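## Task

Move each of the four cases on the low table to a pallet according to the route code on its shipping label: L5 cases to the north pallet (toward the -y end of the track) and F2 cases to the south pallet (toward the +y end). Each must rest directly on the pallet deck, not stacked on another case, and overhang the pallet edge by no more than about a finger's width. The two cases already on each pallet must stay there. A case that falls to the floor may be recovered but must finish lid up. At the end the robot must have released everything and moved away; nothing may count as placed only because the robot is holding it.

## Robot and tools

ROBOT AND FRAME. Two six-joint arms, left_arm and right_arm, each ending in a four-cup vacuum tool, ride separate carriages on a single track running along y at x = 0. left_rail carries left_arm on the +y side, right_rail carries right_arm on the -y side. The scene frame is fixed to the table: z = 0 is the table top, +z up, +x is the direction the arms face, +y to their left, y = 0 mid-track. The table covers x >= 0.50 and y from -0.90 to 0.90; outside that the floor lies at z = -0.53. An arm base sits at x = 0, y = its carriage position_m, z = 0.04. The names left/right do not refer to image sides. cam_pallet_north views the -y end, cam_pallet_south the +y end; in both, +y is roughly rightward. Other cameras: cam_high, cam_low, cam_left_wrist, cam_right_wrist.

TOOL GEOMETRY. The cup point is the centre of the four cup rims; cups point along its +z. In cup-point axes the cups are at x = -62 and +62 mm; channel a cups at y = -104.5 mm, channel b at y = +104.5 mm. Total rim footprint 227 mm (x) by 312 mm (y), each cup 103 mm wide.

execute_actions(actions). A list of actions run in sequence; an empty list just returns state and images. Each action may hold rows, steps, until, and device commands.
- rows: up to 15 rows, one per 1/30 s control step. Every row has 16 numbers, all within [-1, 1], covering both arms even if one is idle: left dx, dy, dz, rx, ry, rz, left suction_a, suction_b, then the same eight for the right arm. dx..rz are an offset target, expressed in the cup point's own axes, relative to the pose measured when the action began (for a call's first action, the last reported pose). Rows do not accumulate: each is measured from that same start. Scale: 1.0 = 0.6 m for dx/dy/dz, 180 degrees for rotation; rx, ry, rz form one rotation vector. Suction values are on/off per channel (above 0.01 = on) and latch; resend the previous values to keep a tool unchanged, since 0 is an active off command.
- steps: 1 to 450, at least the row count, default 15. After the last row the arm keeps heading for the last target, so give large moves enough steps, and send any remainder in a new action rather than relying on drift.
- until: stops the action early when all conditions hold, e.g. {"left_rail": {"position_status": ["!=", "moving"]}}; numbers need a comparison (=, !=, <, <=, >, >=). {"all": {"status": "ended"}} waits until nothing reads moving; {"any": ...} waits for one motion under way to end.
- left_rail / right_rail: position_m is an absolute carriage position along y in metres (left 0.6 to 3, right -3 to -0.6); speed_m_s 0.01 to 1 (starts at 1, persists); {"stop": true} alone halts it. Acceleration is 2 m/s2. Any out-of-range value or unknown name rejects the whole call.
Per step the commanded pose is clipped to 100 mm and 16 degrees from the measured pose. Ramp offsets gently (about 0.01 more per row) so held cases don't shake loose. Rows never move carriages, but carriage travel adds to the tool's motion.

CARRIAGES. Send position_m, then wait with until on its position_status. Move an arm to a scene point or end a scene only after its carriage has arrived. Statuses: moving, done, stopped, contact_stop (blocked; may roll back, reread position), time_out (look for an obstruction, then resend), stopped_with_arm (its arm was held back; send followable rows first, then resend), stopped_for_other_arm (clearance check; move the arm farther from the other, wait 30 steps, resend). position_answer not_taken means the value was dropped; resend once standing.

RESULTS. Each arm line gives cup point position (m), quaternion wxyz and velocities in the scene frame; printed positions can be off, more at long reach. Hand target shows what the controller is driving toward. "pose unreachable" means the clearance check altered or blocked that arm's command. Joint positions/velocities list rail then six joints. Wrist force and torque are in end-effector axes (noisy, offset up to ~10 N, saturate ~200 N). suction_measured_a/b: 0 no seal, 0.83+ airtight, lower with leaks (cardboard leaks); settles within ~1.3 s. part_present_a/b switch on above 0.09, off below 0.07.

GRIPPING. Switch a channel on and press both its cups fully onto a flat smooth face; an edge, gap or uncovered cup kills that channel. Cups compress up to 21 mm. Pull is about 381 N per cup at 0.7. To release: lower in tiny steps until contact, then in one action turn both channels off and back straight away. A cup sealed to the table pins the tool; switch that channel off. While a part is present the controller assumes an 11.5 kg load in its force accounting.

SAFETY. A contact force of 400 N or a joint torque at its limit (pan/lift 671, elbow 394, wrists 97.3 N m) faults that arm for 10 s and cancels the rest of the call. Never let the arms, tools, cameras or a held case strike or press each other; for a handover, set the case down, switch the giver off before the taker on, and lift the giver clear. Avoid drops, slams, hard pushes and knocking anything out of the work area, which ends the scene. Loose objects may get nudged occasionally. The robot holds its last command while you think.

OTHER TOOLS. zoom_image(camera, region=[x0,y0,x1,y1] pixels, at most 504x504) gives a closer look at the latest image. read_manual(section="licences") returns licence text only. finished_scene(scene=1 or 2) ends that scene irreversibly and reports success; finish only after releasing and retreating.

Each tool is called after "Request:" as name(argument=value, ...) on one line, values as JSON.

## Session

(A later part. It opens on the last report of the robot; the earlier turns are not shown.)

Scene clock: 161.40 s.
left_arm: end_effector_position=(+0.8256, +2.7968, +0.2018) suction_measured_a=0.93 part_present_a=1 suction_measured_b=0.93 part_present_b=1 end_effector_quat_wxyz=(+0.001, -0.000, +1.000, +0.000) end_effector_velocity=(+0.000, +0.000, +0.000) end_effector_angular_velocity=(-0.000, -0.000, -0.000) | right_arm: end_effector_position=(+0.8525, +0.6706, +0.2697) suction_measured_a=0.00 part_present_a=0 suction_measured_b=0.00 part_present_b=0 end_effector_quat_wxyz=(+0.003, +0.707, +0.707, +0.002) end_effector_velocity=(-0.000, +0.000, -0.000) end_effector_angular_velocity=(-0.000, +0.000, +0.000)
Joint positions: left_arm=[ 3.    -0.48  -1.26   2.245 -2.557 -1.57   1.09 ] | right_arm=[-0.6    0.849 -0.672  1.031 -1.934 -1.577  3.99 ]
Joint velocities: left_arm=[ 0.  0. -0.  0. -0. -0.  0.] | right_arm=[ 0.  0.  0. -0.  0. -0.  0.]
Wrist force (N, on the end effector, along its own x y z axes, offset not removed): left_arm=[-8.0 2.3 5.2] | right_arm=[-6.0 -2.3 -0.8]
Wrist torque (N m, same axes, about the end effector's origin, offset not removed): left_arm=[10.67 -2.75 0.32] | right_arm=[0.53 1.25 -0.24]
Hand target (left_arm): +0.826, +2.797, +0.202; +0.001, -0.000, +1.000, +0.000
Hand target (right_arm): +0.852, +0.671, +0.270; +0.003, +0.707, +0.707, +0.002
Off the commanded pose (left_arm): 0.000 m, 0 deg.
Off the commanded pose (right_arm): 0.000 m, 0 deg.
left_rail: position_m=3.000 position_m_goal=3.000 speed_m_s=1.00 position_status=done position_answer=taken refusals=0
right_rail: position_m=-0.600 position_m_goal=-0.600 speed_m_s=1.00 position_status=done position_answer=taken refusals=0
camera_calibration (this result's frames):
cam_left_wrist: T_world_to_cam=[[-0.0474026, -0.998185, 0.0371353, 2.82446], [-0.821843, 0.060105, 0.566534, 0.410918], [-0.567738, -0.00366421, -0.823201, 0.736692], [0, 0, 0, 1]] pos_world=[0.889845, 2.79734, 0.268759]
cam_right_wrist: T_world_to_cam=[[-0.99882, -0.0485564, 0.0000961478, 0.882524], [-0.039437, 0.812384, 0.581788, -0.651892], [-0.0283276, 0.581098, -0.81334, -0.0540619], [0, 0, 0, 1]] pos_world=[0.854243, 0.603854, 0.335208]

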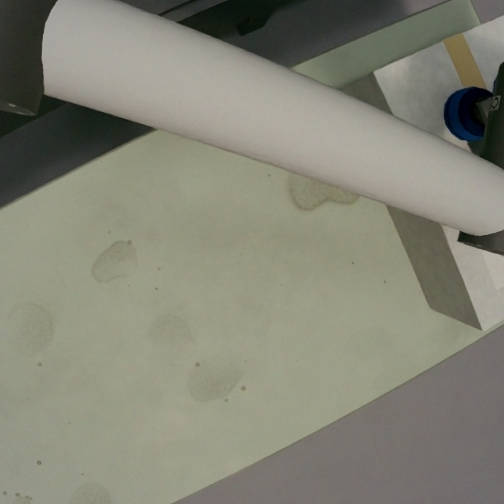

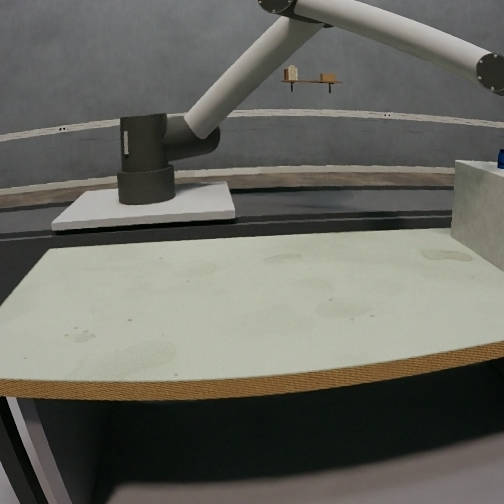

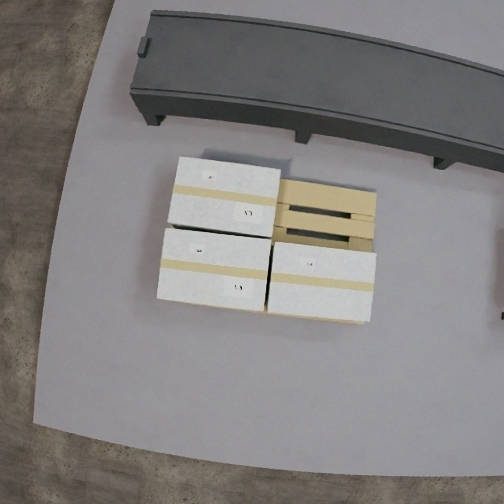

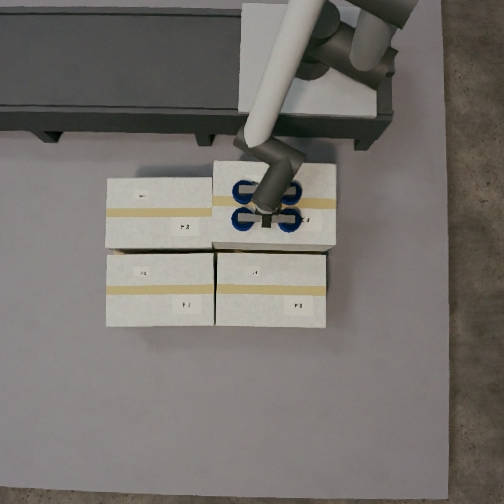

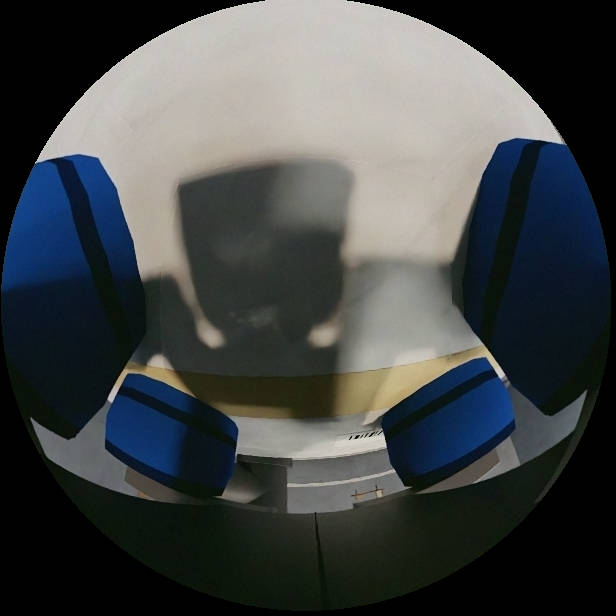

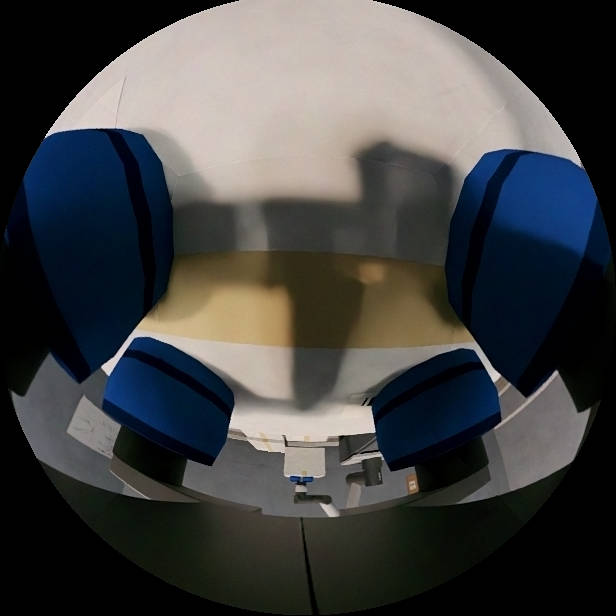

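Request:
execute_actions(actions=[{"rows":[[0,0,0.2,0,0,-0.006,1,1,-0.025,0,0.02,0,0,0,1,1],[0,0,0.478,0,0,-0.006,1,1,-0.025,0,0.045,0,0,0,1,1]],"steps":65}])

Scene clock: 178.87 s.
left_arm: end_effector_position=(+0.8261, +2.7965, -0.0855) suction_measured_a=0.93 part_present_a=1 suction_measured_b=0.93 part_present_b=1 end_effector_quat_wxyz=(+0.001, -0.010, +1.000, +0.000) end_effector_velocity=(+0.000, -0.000, +0.000) end_effector_angular_velocity=(+0.000, -0.000, +0.000) | right_arm: end_effector_position=(+0.8528, +0.6578, +0.2493) suction_measured_a=0.95 part_present_a=1 suction_measured_b=0.95 part_present_b=1 end_effector_quat_wxyz=(+0.001, +0.707, +0.707, +0.005) end_effector_velocity=(+0.000, -0.000, +0.000) end_effector_angular_velocity=(-0.000, -0.000, -0.000)
Joint positions: left_arm=[ 3.    -0.48  -0.851  2.286 -3.007 -1.57   1.071] | right_arm=[-0.6    0.843 -0.677  1.072 -1.975 -1.573  3.984]
Joint velocities: left_arm=[ 0. -0. -0.  0. -0.  0. -0.] | right_arm=[ 0. -0. -0.  0. -0. -0.  0.]
Wrist force (N, on the end effector, along its own x y z axes, offset not removed): left_arm=[-9.9 1.9 5.5] | right_arm=[1.2 -17.6 -41.6]
Wrist torque (N m, same axes, about the end effector's origin, offset not removed): left_arm=[10.70 -2.46 0.34] | right_arm=[12.91 -5.00 2.94]
Hand target (left_arm): +0.826, +2.797, -0.085; +0.001, -0.010, +1.000, +0.000
Hand target (right_arm): +0.853, +0.658, +0.249; +0.001, +0.707, +0.707, +0.005
Off the commanded pose (left_arm): 0.001 m, 0 deg.
Off the commanded pose (right_arm): 0.007 m, 0 deg.
FORCE FAULT: contact force on the right arm reached its limit, and that arm stopped for 10 seconds. The contact can be on any part of that arm, not only on its tool. That arm's remaining commands of this call were not run. That arm holds still and accepts commands again. Move the arm away from the contact; if what it grips holds it there, let go first. Pushing or pulling that hard again can fault the arm again.
left_rail: position_m=3.000 position_m_goal=3.000 speed_m_s=1.00 position_status=done position_answer=taken refusals=0
right_rail: position_m=-0.600 position_m_goal=-0.600 speed_m_s=1.00 position_status=done position_answer=taken refusals=0
camera_calibration (this result's frames):
cam_left_wrist: T_world_to_cam=[[-0.0285801, -0.9989, 0.0371655, 2.82136], [-0.822835, 0.044621, 0.566526, 0.618239], [-0.567562, -0.0143897, -0.823205, 0.530307], [0, 0, 0, 1]] pos_world=[0.890325, 2.7983, -0.0185544]
cam_right_wrist: T_world_to_cam=[[-0.998853, -0.0478682, -0.00107825, 0.882161], [-0.0393879, 0.808674, 0.586936, -0.628534], [-0.0272237, 0.586306, -0.809632, -0.0684573], [0, 0, 0, 1]] pos_world=[0.854529, 0.590644, 0.314436]

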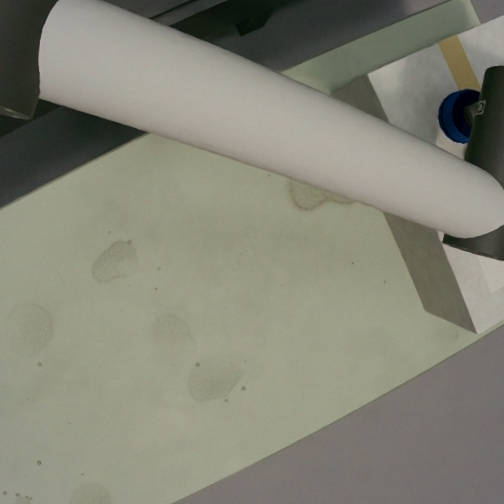

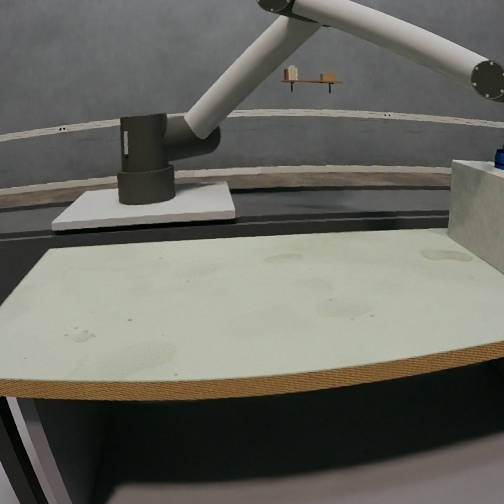

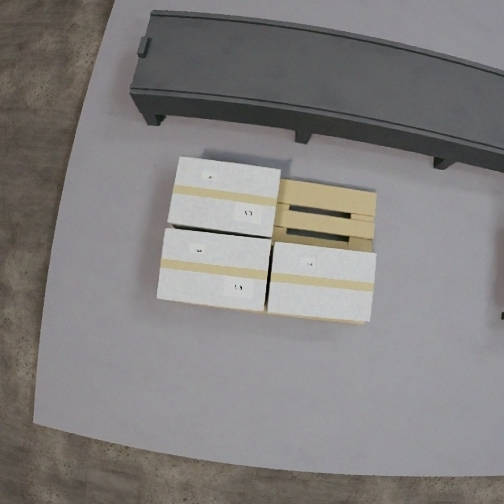

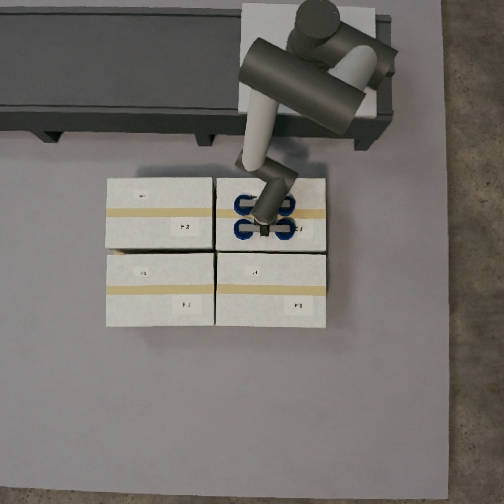

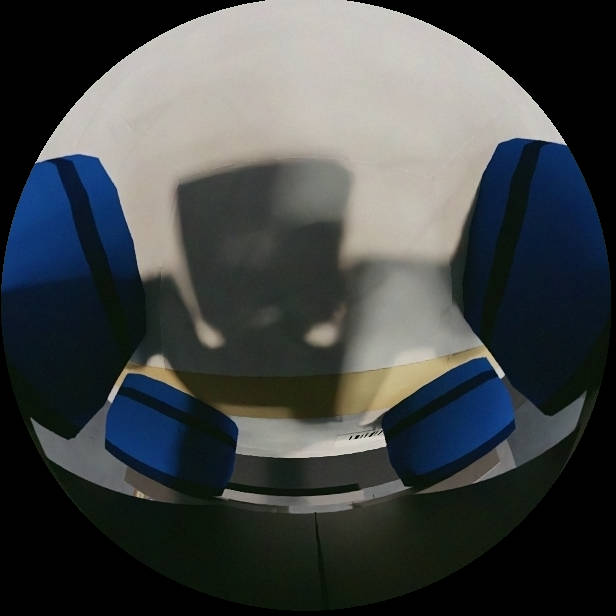

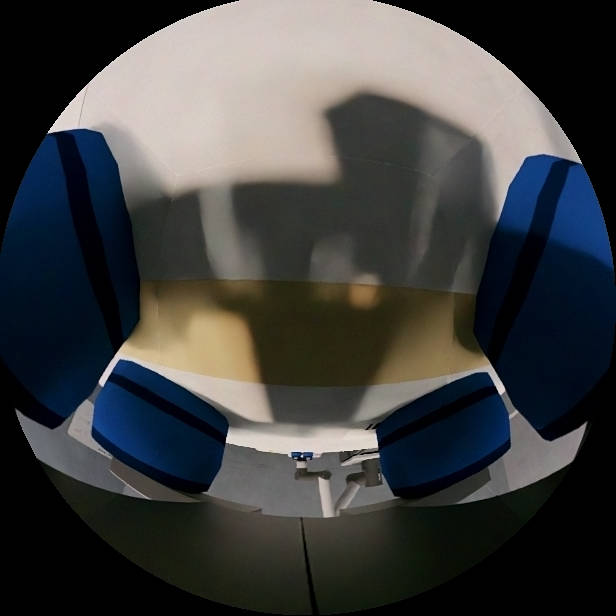

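Request:
execute_actions(actions=[{"rows":[[0,0,0.013,0,0,0,1,1,0,0,-0.05,0,0,0,1,1],[0,0,0.013,0,0,0,1,1,0,0,-0.3,0,0,0,1,1]],"steps":40},{"rows":[[0,0,0,0,0,0,1,1,-0.4,0,0,0,0,0,1,1],[0,0,0,0,0,0,1,1,-1,0,0,0,0,0,1,1]],"steps":60},{"rows":[[0,0,0,0,0,0,1,1,0,0,0,0,0,-0.5,1,1]],"steps":50}])

Scene clock: 188.23 s.
left_arm: end_effector_position=(+0.8261, +2.7966, -0.0933) suction_measured_a=0.93 part_present_a=1 suction_measured_b=0.93 part_present_b=1 end_effector_quat_wxyz=(+0.001, -0.010, +1.000, +0.000) end_effector_velocity=(+0.000, -0.000, +0.000) end_effector_angular_velocity=(-0.000, -0.000, -0.000) | right_arm: end_effector_position=(+0.8517, +0.0567, +0.4266) suction_measured_a=0.95 part_present_a=1 suction_measured_b=0.95 part_present_b=1 end_effector_quat_wxyz=(+0.004, +0.001, +1.000, +0.002) end_effector_velocity=(+0.000, -0.000, +0.000) end_effector_angular_velocity=(+0.001, +0.001, +0.017)
Joint positions: left_arm=[ 3.    -0.48  -0.839  2.285 -3.017 -1.57   1.071] | right_arm=[-0.6    0.469 -1.248  1.798 -2.13  -1.571  2.042]
Joint velocities: left_arm=[ 0.  0. -0.  0. -0. -0.  0.] | right_arm=[ 0.    -0.001 -0.    -0.     0.001  0.002 -0.017]
Wrist force (N, on the end effector, along its own x y z axes, offset not removed): left_arm=[-10.0 1.3 7.8] | right_arm=[-2.6 -3.5 10.0]
Wrist torque (N m, same axes, about the end effector's origin, offset not removed): left_arm=[10.64 -2.49 0.22] | right_arm=[-3.62 3.87 -0.12]
Hand target (left_arm): +0.826, +2.797, -0.093; +0.001, -0.010, +1.000, +0.000
Hand target (right_arm): +0.852, +0.057, +0.427; +0.004, -0.000, +1.000, +0.002
Off the commanded pose (left_arm): 0.000 m, 0 deg.
Off the commanded pose (right_arm): 0.000 m, 0 deg.
left_rail: position_m=3.000 position_m_goal=3.000 speed_m_s=1.00 position_status=done position_answer=taken refusals=0
right_rail: position_m=-0.600 position_m_goal=-0.600 speed_m_s=1.00 position_status=done position_answer=taken refusals=0
camera_calibration (this result's frames):
cam_left_wrist: T_world_to_cam=[[-0.028593, -0.998902, 0.0371244, 2.82167], [-0.822847, 0.044608, 0.56651, 0.622724], [-0.567543, -0.0143495, -0.823218, 0.523758], [0, 0, 0, 1]] pos_world=[0.890342, 2.79831, -0.0263652]
cam_right_wrist: T_world_to_cam=[[0.0459582, -0.998935, 0.00396575, 0.014331], [-0.816971, -0.0353014, 0.575597, 0.468431], [-0.574845, -0.0296933, -0.817724, 0.932283], [0, 0, 0, 1]] pos_world=[0.917953, 0.0585346, 0.492665]

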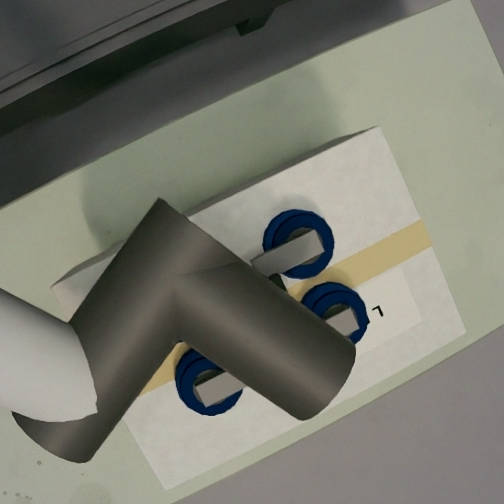

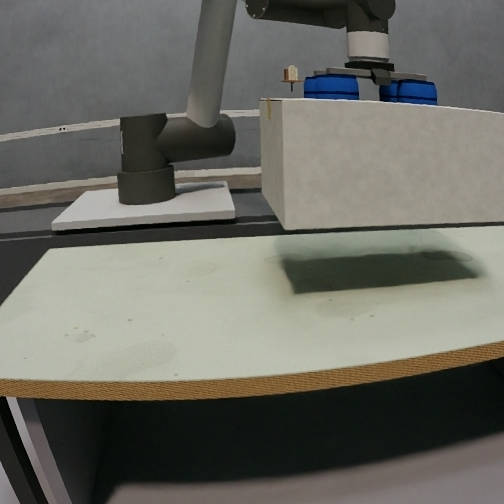

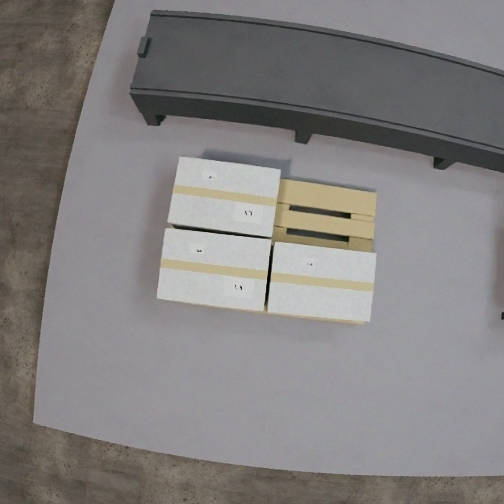

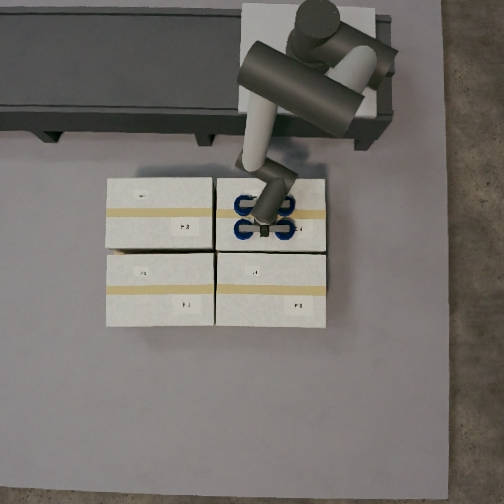

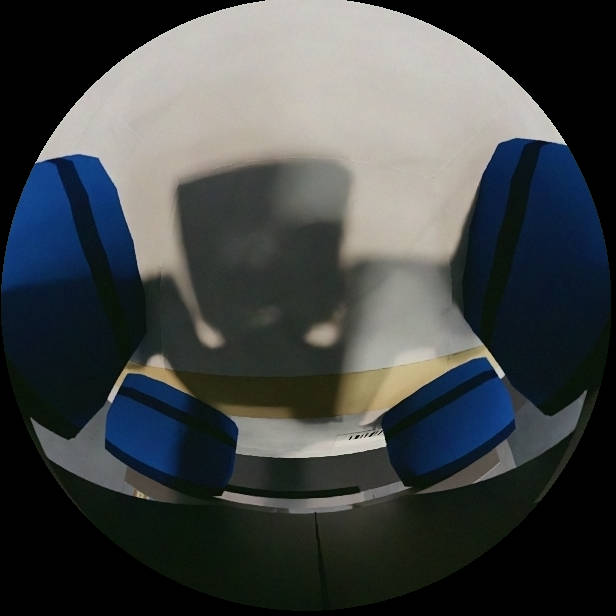

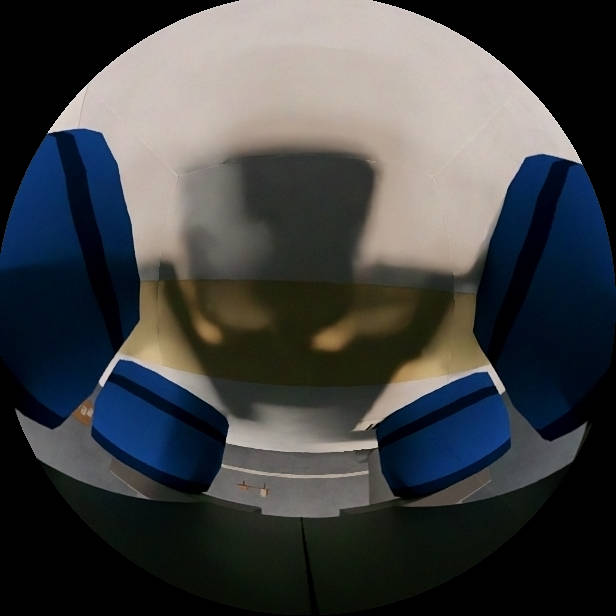

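Request:
execute_actions(actions=[{"rows":[[0,0,0.008,0,0,0,1,1,0,0,0,0,0,0,1,1]],"steps":20},{"rows":[[0,0,-0.7,0,0,0,0,0,0,0,0,0,0,0,1,1]],"steps":50},{"right_rail":{"position_m":-2.924},"steps":150,"until":{"right_rail":{"position_status":["!=","moving"]}}},{"steps":10},{"rows":[[0,0,0,0,0,0,0,0,0.11,0,0.4,0,0,0,1,1]],"steps":50}])

Scene clock: 201.03 s.
left_arm: end_effector_position=(+0.8253, +2.7969, +0.3227) suction_measured_a=0.01 part_present_a=0 suction_measured_b=0.01 part_present_b=0 end_effector_quat_wxyz=(+0.001, -0.010, +1.000, +0.000) end_effector_velocity=(-0.000, -0.000, +0.000) end_effector_angular_velocity=(-0.000, -0.000, +0.000) | right_arm: end_effector_position=(+0.7873, -2.2661, +0.1862) suction_measured_a=0.95 part_present_a=1 suction_measured_b=0.95 part_present_b=1 end_effector_quat_wxyz=(+0.004, +0.001, +1.000, +0.002) end_effector_velocity=(-0.000, -0.000, -0.000) end_effector_angular_velocity=(-0.000, +0.000, +0.000)
Joint positions: left_arm=[ 3.    -0.48  -1.396  2.18  -2.356 -1.57   1.071] | right_arm=[-2.924  0.499 -1.099  2.    -2.482 -1.571  2.072]
Joint velocities: left_arm=[ 0. -0. -0.  0. -0.  0. -0.] | right_arm=[ 0.  0.  0.  0. -0.  0.  0.]
Wrist force (N, on the end effector, along its own x y z axes, offset not removed): left_arm=[-7.5 2.1 0.1] | right_arm=[-1.3 -3.9 6.9]
Wrist torque (N m, same axes, about the end effector's origin, offset not removed): left_arm=[0.37 1.12 0.31] | right_arm=[-3.44 3.65 -0.20]
Hand target (left_arm): +0.825, +2.797, +0.323; +0.001, -0.010, +1.000, +0.000
Hand target (right_arm): +0.787, -2.266, +0.186; +0.004, +0.001, +1.000, +0.002
Off the commanded pose (left_arm): 0.000 m, 0 deg.
Off the commanded pose (right_arm): 0.001 m, 0 deg.
left_rail: position_m=3.000 position_m_goal=3.000 speed_m_s=1.00 position_status=done position_answer=taken refusals=0
right_rail: position_m=-2.924 position_m_goal=-2.924 speed_m_s=1.00 position_status=done position_answer=taken refusals=0
camera_calibration (this result's frames):
cam_left_wrist: T_world_to_cam=[[-0.0285933, -0.998901, 0.0371303, 2.80659], [-0.822847, 0.0446116, 0.566509, 0.386405], [-0.567543, -0.0143542, -0.823219, 0.865734], [0, 0, 0, 1]] pos_world=[0.889543, 2.79869, 0.389578]
cam_right_wrist: T_world_to_cam=[[0.0459285, -0.998938, 0.00368543, -2.30198], [-0.817022, -0.0354412, 0.575516, 0.47201], [-0.574774, -0.0294436, -0.817783, 0.630214], [0, 0, 0, 1]] pos_world=[0.8536, -2.26425, 0.252213]

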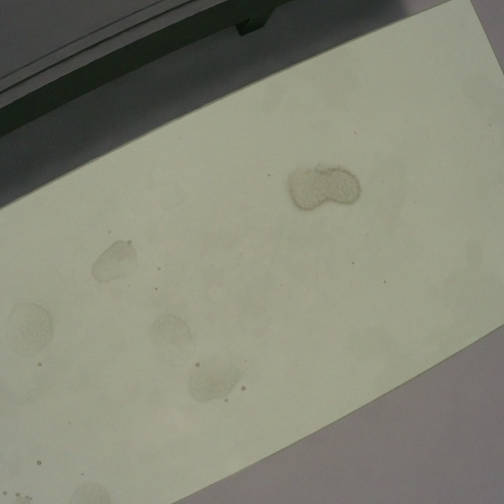

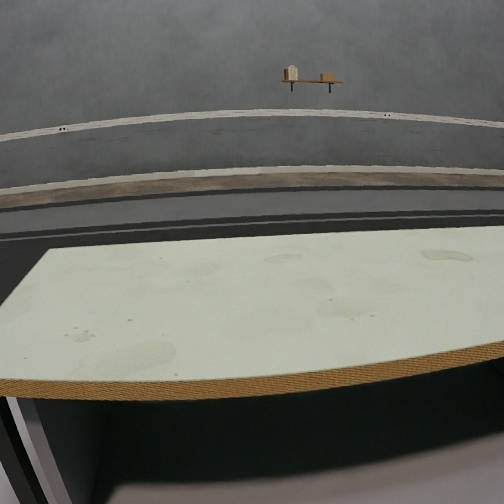

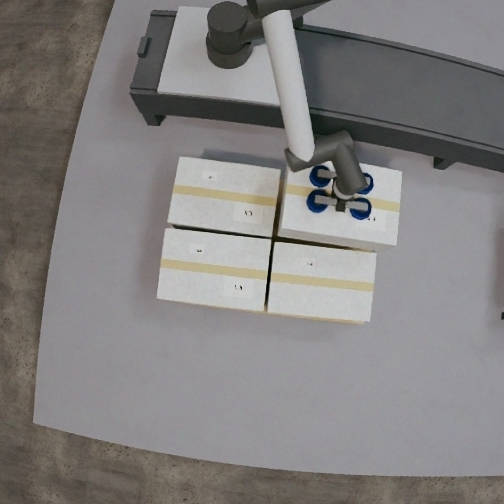

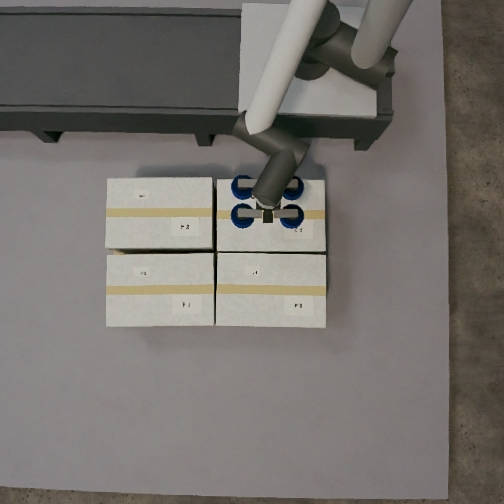

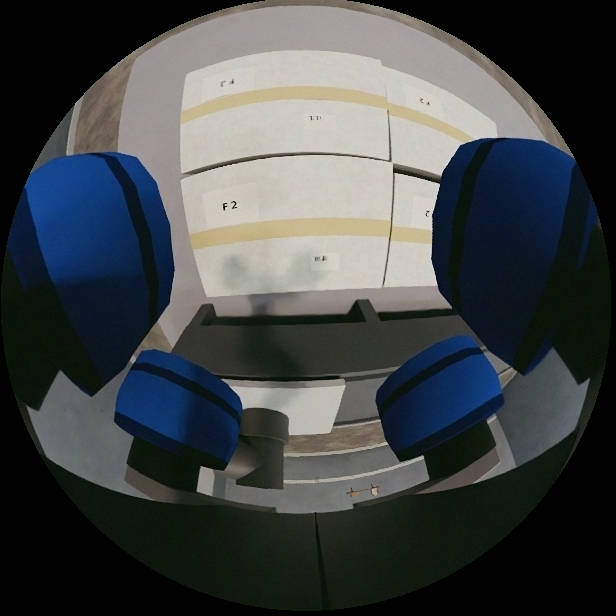

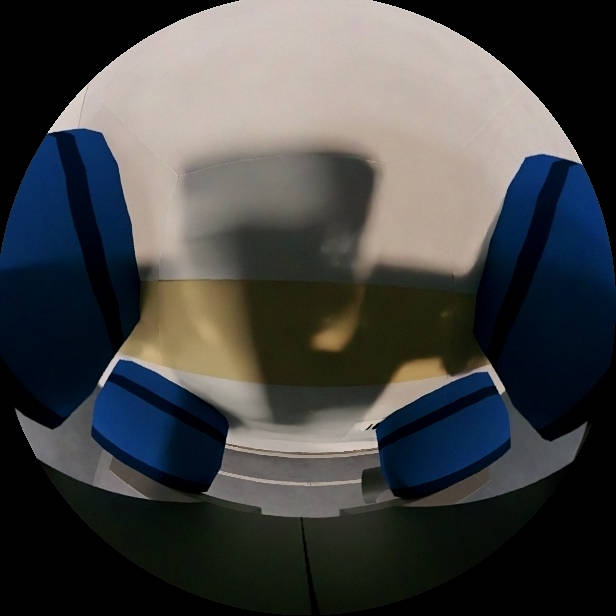

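Request:
execute_actions(actions=[{"rows":[[0,0,0,0,0,0,0,0,0.01,0.03,0,0,0,0,1,1]],"steps":20},{"rows":[[0,0,0,0,0,0,0,0,0,0,0.2,0,0,0,1,1],[0,0,0,0,0,0,0,0,0,0,0.46,0,0,0,1,1]],"steps":55}])

Scene clock: 208.80 s.
left_arm: end_effector_position=(+0.8253, +2.7969, +0.3227) suction_measured_a=0.01 part_present_a=0 suction_measured_b=0.01 part_present_b=0 end_effector_quat_wxyz=(+0.001, -0.010, +1.000, +0.000) end_effector_velocity=(-0.000, -0.000, +0.000) end_effector_angular_velocity=(-0.000, -0.000, +0.000) | right_arm: end_effector_position=(+0.7831, -2.2469, -0.0901) suction_measured_a=0.95 part_present_a=1 suction_measured_b=0.95 part_present_b=1 end_effector_quat_wxyz=(+0.004, +0.001, +1.000, +0.002) end_effector_velocity=(-0.000, -0.000, -0.000) end_effector_angular_velocity=(-0.000, +0.000, +0.000)
Joint positions: left_arm=[ 3.    -0.48  -1.396  2.18  -2.356 -1.57   1.071] | right_arm=[-2.924  0.518 -0.782  2.014 -2.813 -1.571  2.09 ]
Joint velocities: left_arm=[ 0. -0. -0.  0. -0. -0. -0.] | right_arm=[ 0.  0.  0.  0. -0. -0.  0.]
Wrist force (N, on the end effector, along its own x y z axes, offset not removed): left_arm=[-7.8 1.2 1.5] | right_arm=[2.3 -2.5 13.0]
Wrist torque (N m, same axes, about the end effector's origin, offset not removed): left_arm=[0.19 1.20 0.31] | right_arm=[-3.50 3.13 -0.15]
Hand target (left_arm): +0.825, +2.797, +0.323; +0.001, -0.010, +1.000, +0.000
Hand target (right_arm): +0.783, -2.247, -0.090; +0.004, +0.001, +1.000, +0.002
Off the commanded pose (left_arm): 0.000 m, 0 deg.
Off the commanded pose (right_arm): 0.001 m, 0 deg.
left_rail: position_m=3.000 position_m_goal=3.000 speed_m_s=1.00 position_status=done position_answer=taken refusals=0
right_rail: position_m=-2.924 position_m_goal=-2.924 speed_m_s=1.00 position_status=done position_answer=taken refusals=0
camera_calibration (this result's frames):
cam_left_wrist: T_world_to_cam=[[-0.0285933, -0.998901, 0.0371306, 2.80659], [-0.822848, 0.0446117, 0.566508, 0.386405], [-0.567542, -0.0143545, -0.823219, 0.865735], [0, 0, 0, 1]] pos_world=[0.889543, 2.79869, 0.389578]
cam_right_wrist: T_world_to_cam=[[0.0459237, -0.998938, 0.00362155, -2.28159], [-0.81701, -0.0354734, 0.575532, 0.62812], [-0.574793, -0.0293894, -0.817771, 0.402574], [0, 0, 0, 1]] pos_world=[0.849356, -2.24506, -0.0240268]

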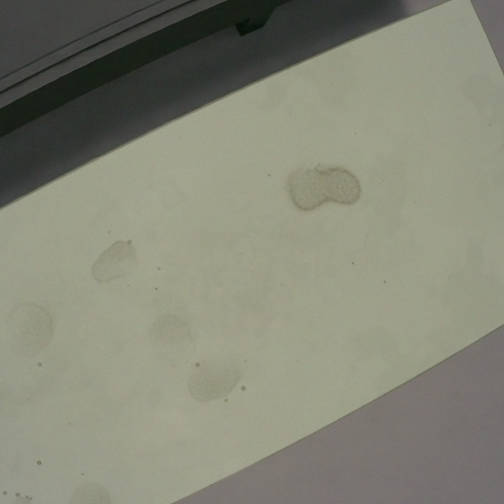

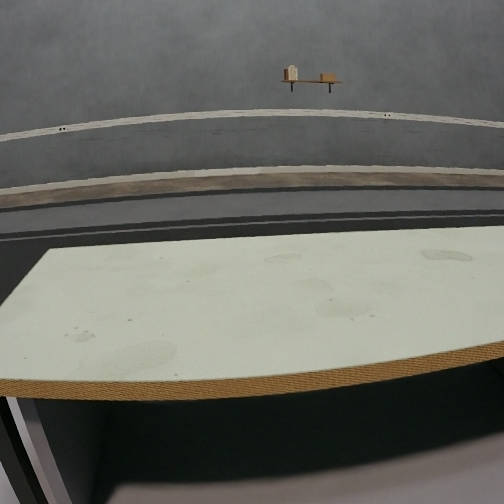

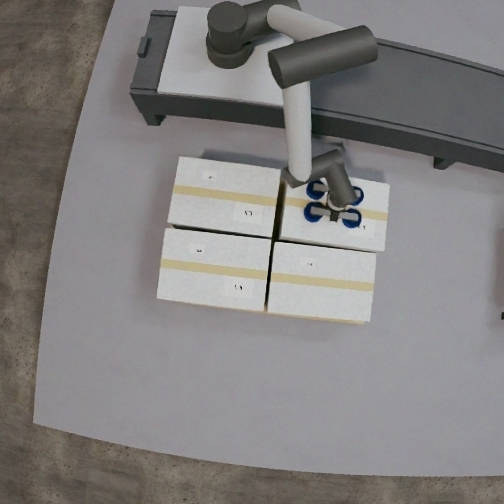

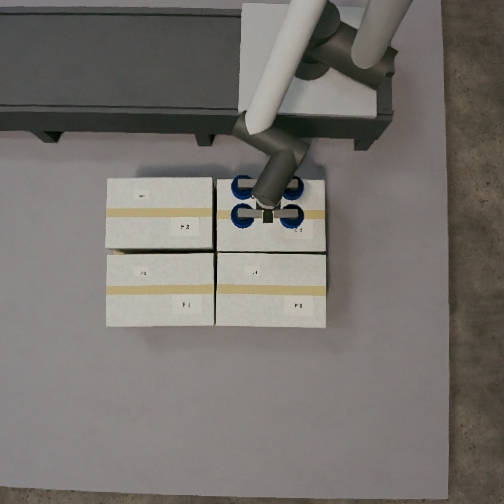

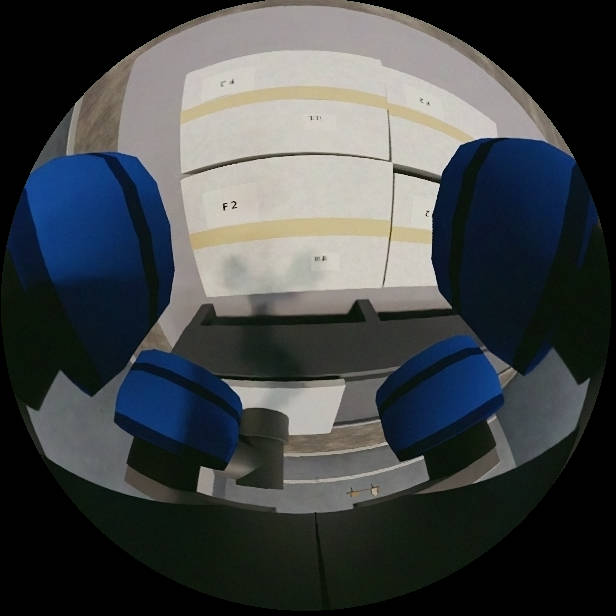

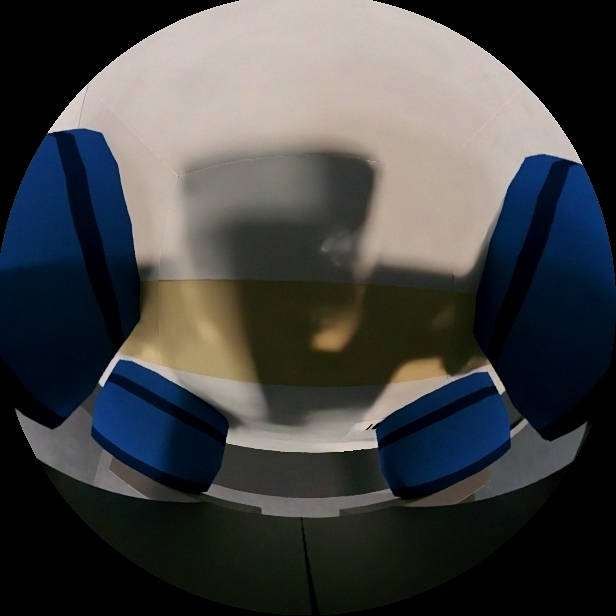

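Shift -y 25 mm, -x 8 mm, lower, release.

Request:
execute_actions(actions=[{"rows":[[0,0,0,0,0,0,0,0,0.013,-0.042,0,0,0,0,1,1]],"steps":25},{"rows":[[0,0,0,0,0,0,0,0,0,0,0.063,0,0,0,1,1]],"steps":30},{"rows":[[0,0,0,0,0,0,0,0,0,0,-0.8,0,0,0,0,0]],"steps":50}])

Request:
finished_scene(scene=1)

Scene clock: 218.57 s.
left_arm: end_effector_position=(+0.8253, +2.7969, +0.3227) suction_measured_a=0.01 part_present_a=0 suction_measured_b=0.01 part_present_b=0 end_effector_quat_wxyz=(+0.001, -0.010, +1.000, +0.000) end_effector_velocity=(+0.000, +0.000, -0.000) end_effector_angular_velocity=(+0.000, +0.000, -0.000) | right_arm: end_effector_position=(+0.7725, -2.2740, +0.3523) suction_measured_a=0.00 part_present_a=0 suction_measured_b=0.00 part_present_b=0 end_effector_quat_wxyz=(+0.004, +0.001, +1.000, +0.002) end_effector_velocity=(+0.000, -0.000, +0.001) end_effector_angular_velocity=(+0.000, -0.000, -0.000)
Joint positions: left_arm=[ 3.    -0.48  -1.396  2.18  -2.356 -1.57   1.071] | right_arm=[-2.924  0.499 -1.263  1.944 -2.262 -1.571  2.072]
Joint velocities: left_arm=[ 0.  0.  0. -0.  0.  0.  0.] | right_arm=[ 0.    -0.    -0.001 -0.001  0.001 -0.    -0.   ]
Wrist force (N, on the end effector, along its own x y z axes, offset not removed): left_arm=[-11.3 2.7 -0.5] | right_arm=[-3.0 -2.9 -9.1]
Wrist torque (N m, same axes, about the end effector's origin, offset not removed): left_arm=[0.42 1.70 0.31] | right_arm=[-0.20 1.20 -0.20]
Hand target (left_arm): +0.825, +2.797, +0.323; +0.001, -0.010, +1.000, +0.000
Hand target (right_arm): +0.772, -2.274, +0.352; +0.004, +0.001, +1.000, +0.002
Off the commanded pose (left_arm): 0.000 m, 0 deg.
Off the commanded pose (right_arm): 0.001 m, 0 deg.
left_rail: position_m=3.000 position_m_goal=3.000 speed_m_s=1.00 position_status=done position_answer=taken refusals=0
right_rail: position_m=-2.924 position_m_goal=-2.924 speed_m_s=1.00 position_status=done position_answer=taken refusals=0
camera_calibration (this result's frames):
cam_left_wrist: T_world_to_cam=[[-0.0285933, -0.998901, 0.0371305, 2.80659], [-0.822848, 0.0446116, 0.566508, 0.386405], [-0.567542, -0.0143544, -0.823219, 0.865735], [0, 0, 0, 1]] pos_world=[0.889543, 2.79869, 0.389578]
cam_right_wrist: T_world_to_cam=[[0.0459263, -0.998938, 0.00370451, -2.3098], [-0.816997, -0.0354272, 0.575552, 0.363974], [-0.57481, -0.0294596, -0.817756, 0.757268], [0, 0, 0, 1]] pos_world=[0.838732, -2.27214, 0.418331]

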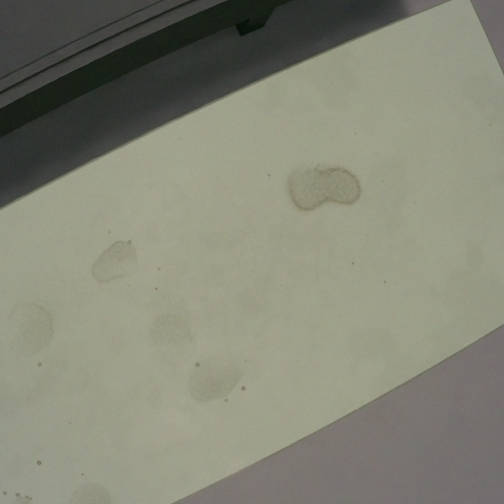

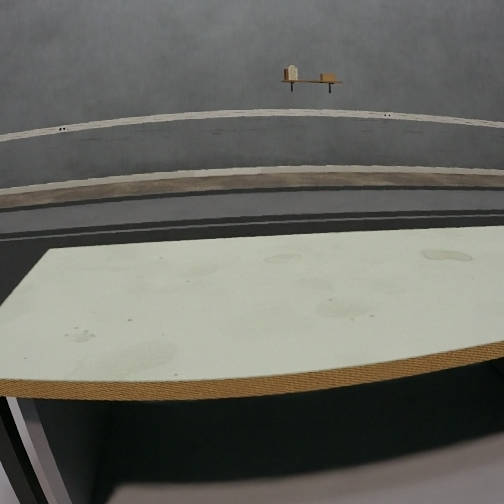

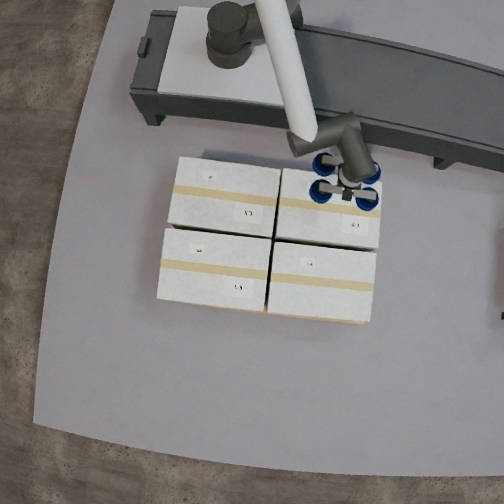

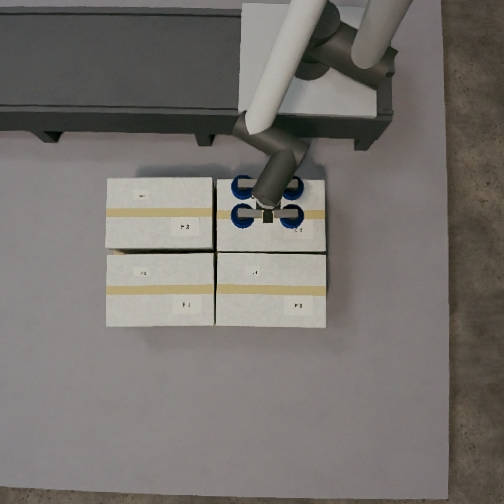

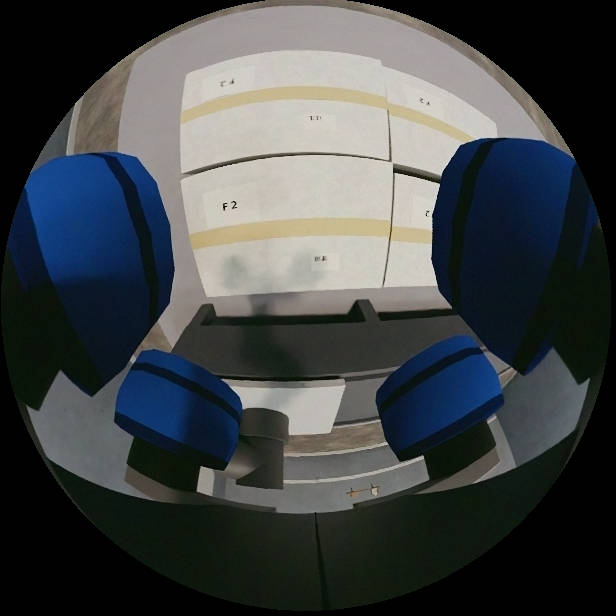

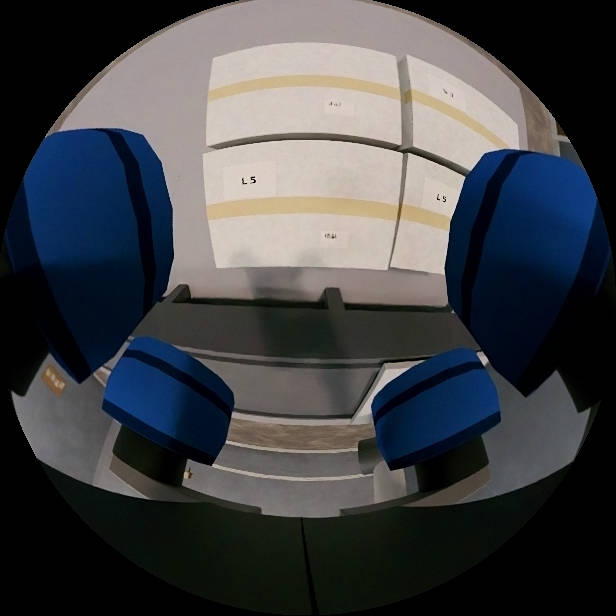

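The scene is finished: the task was done.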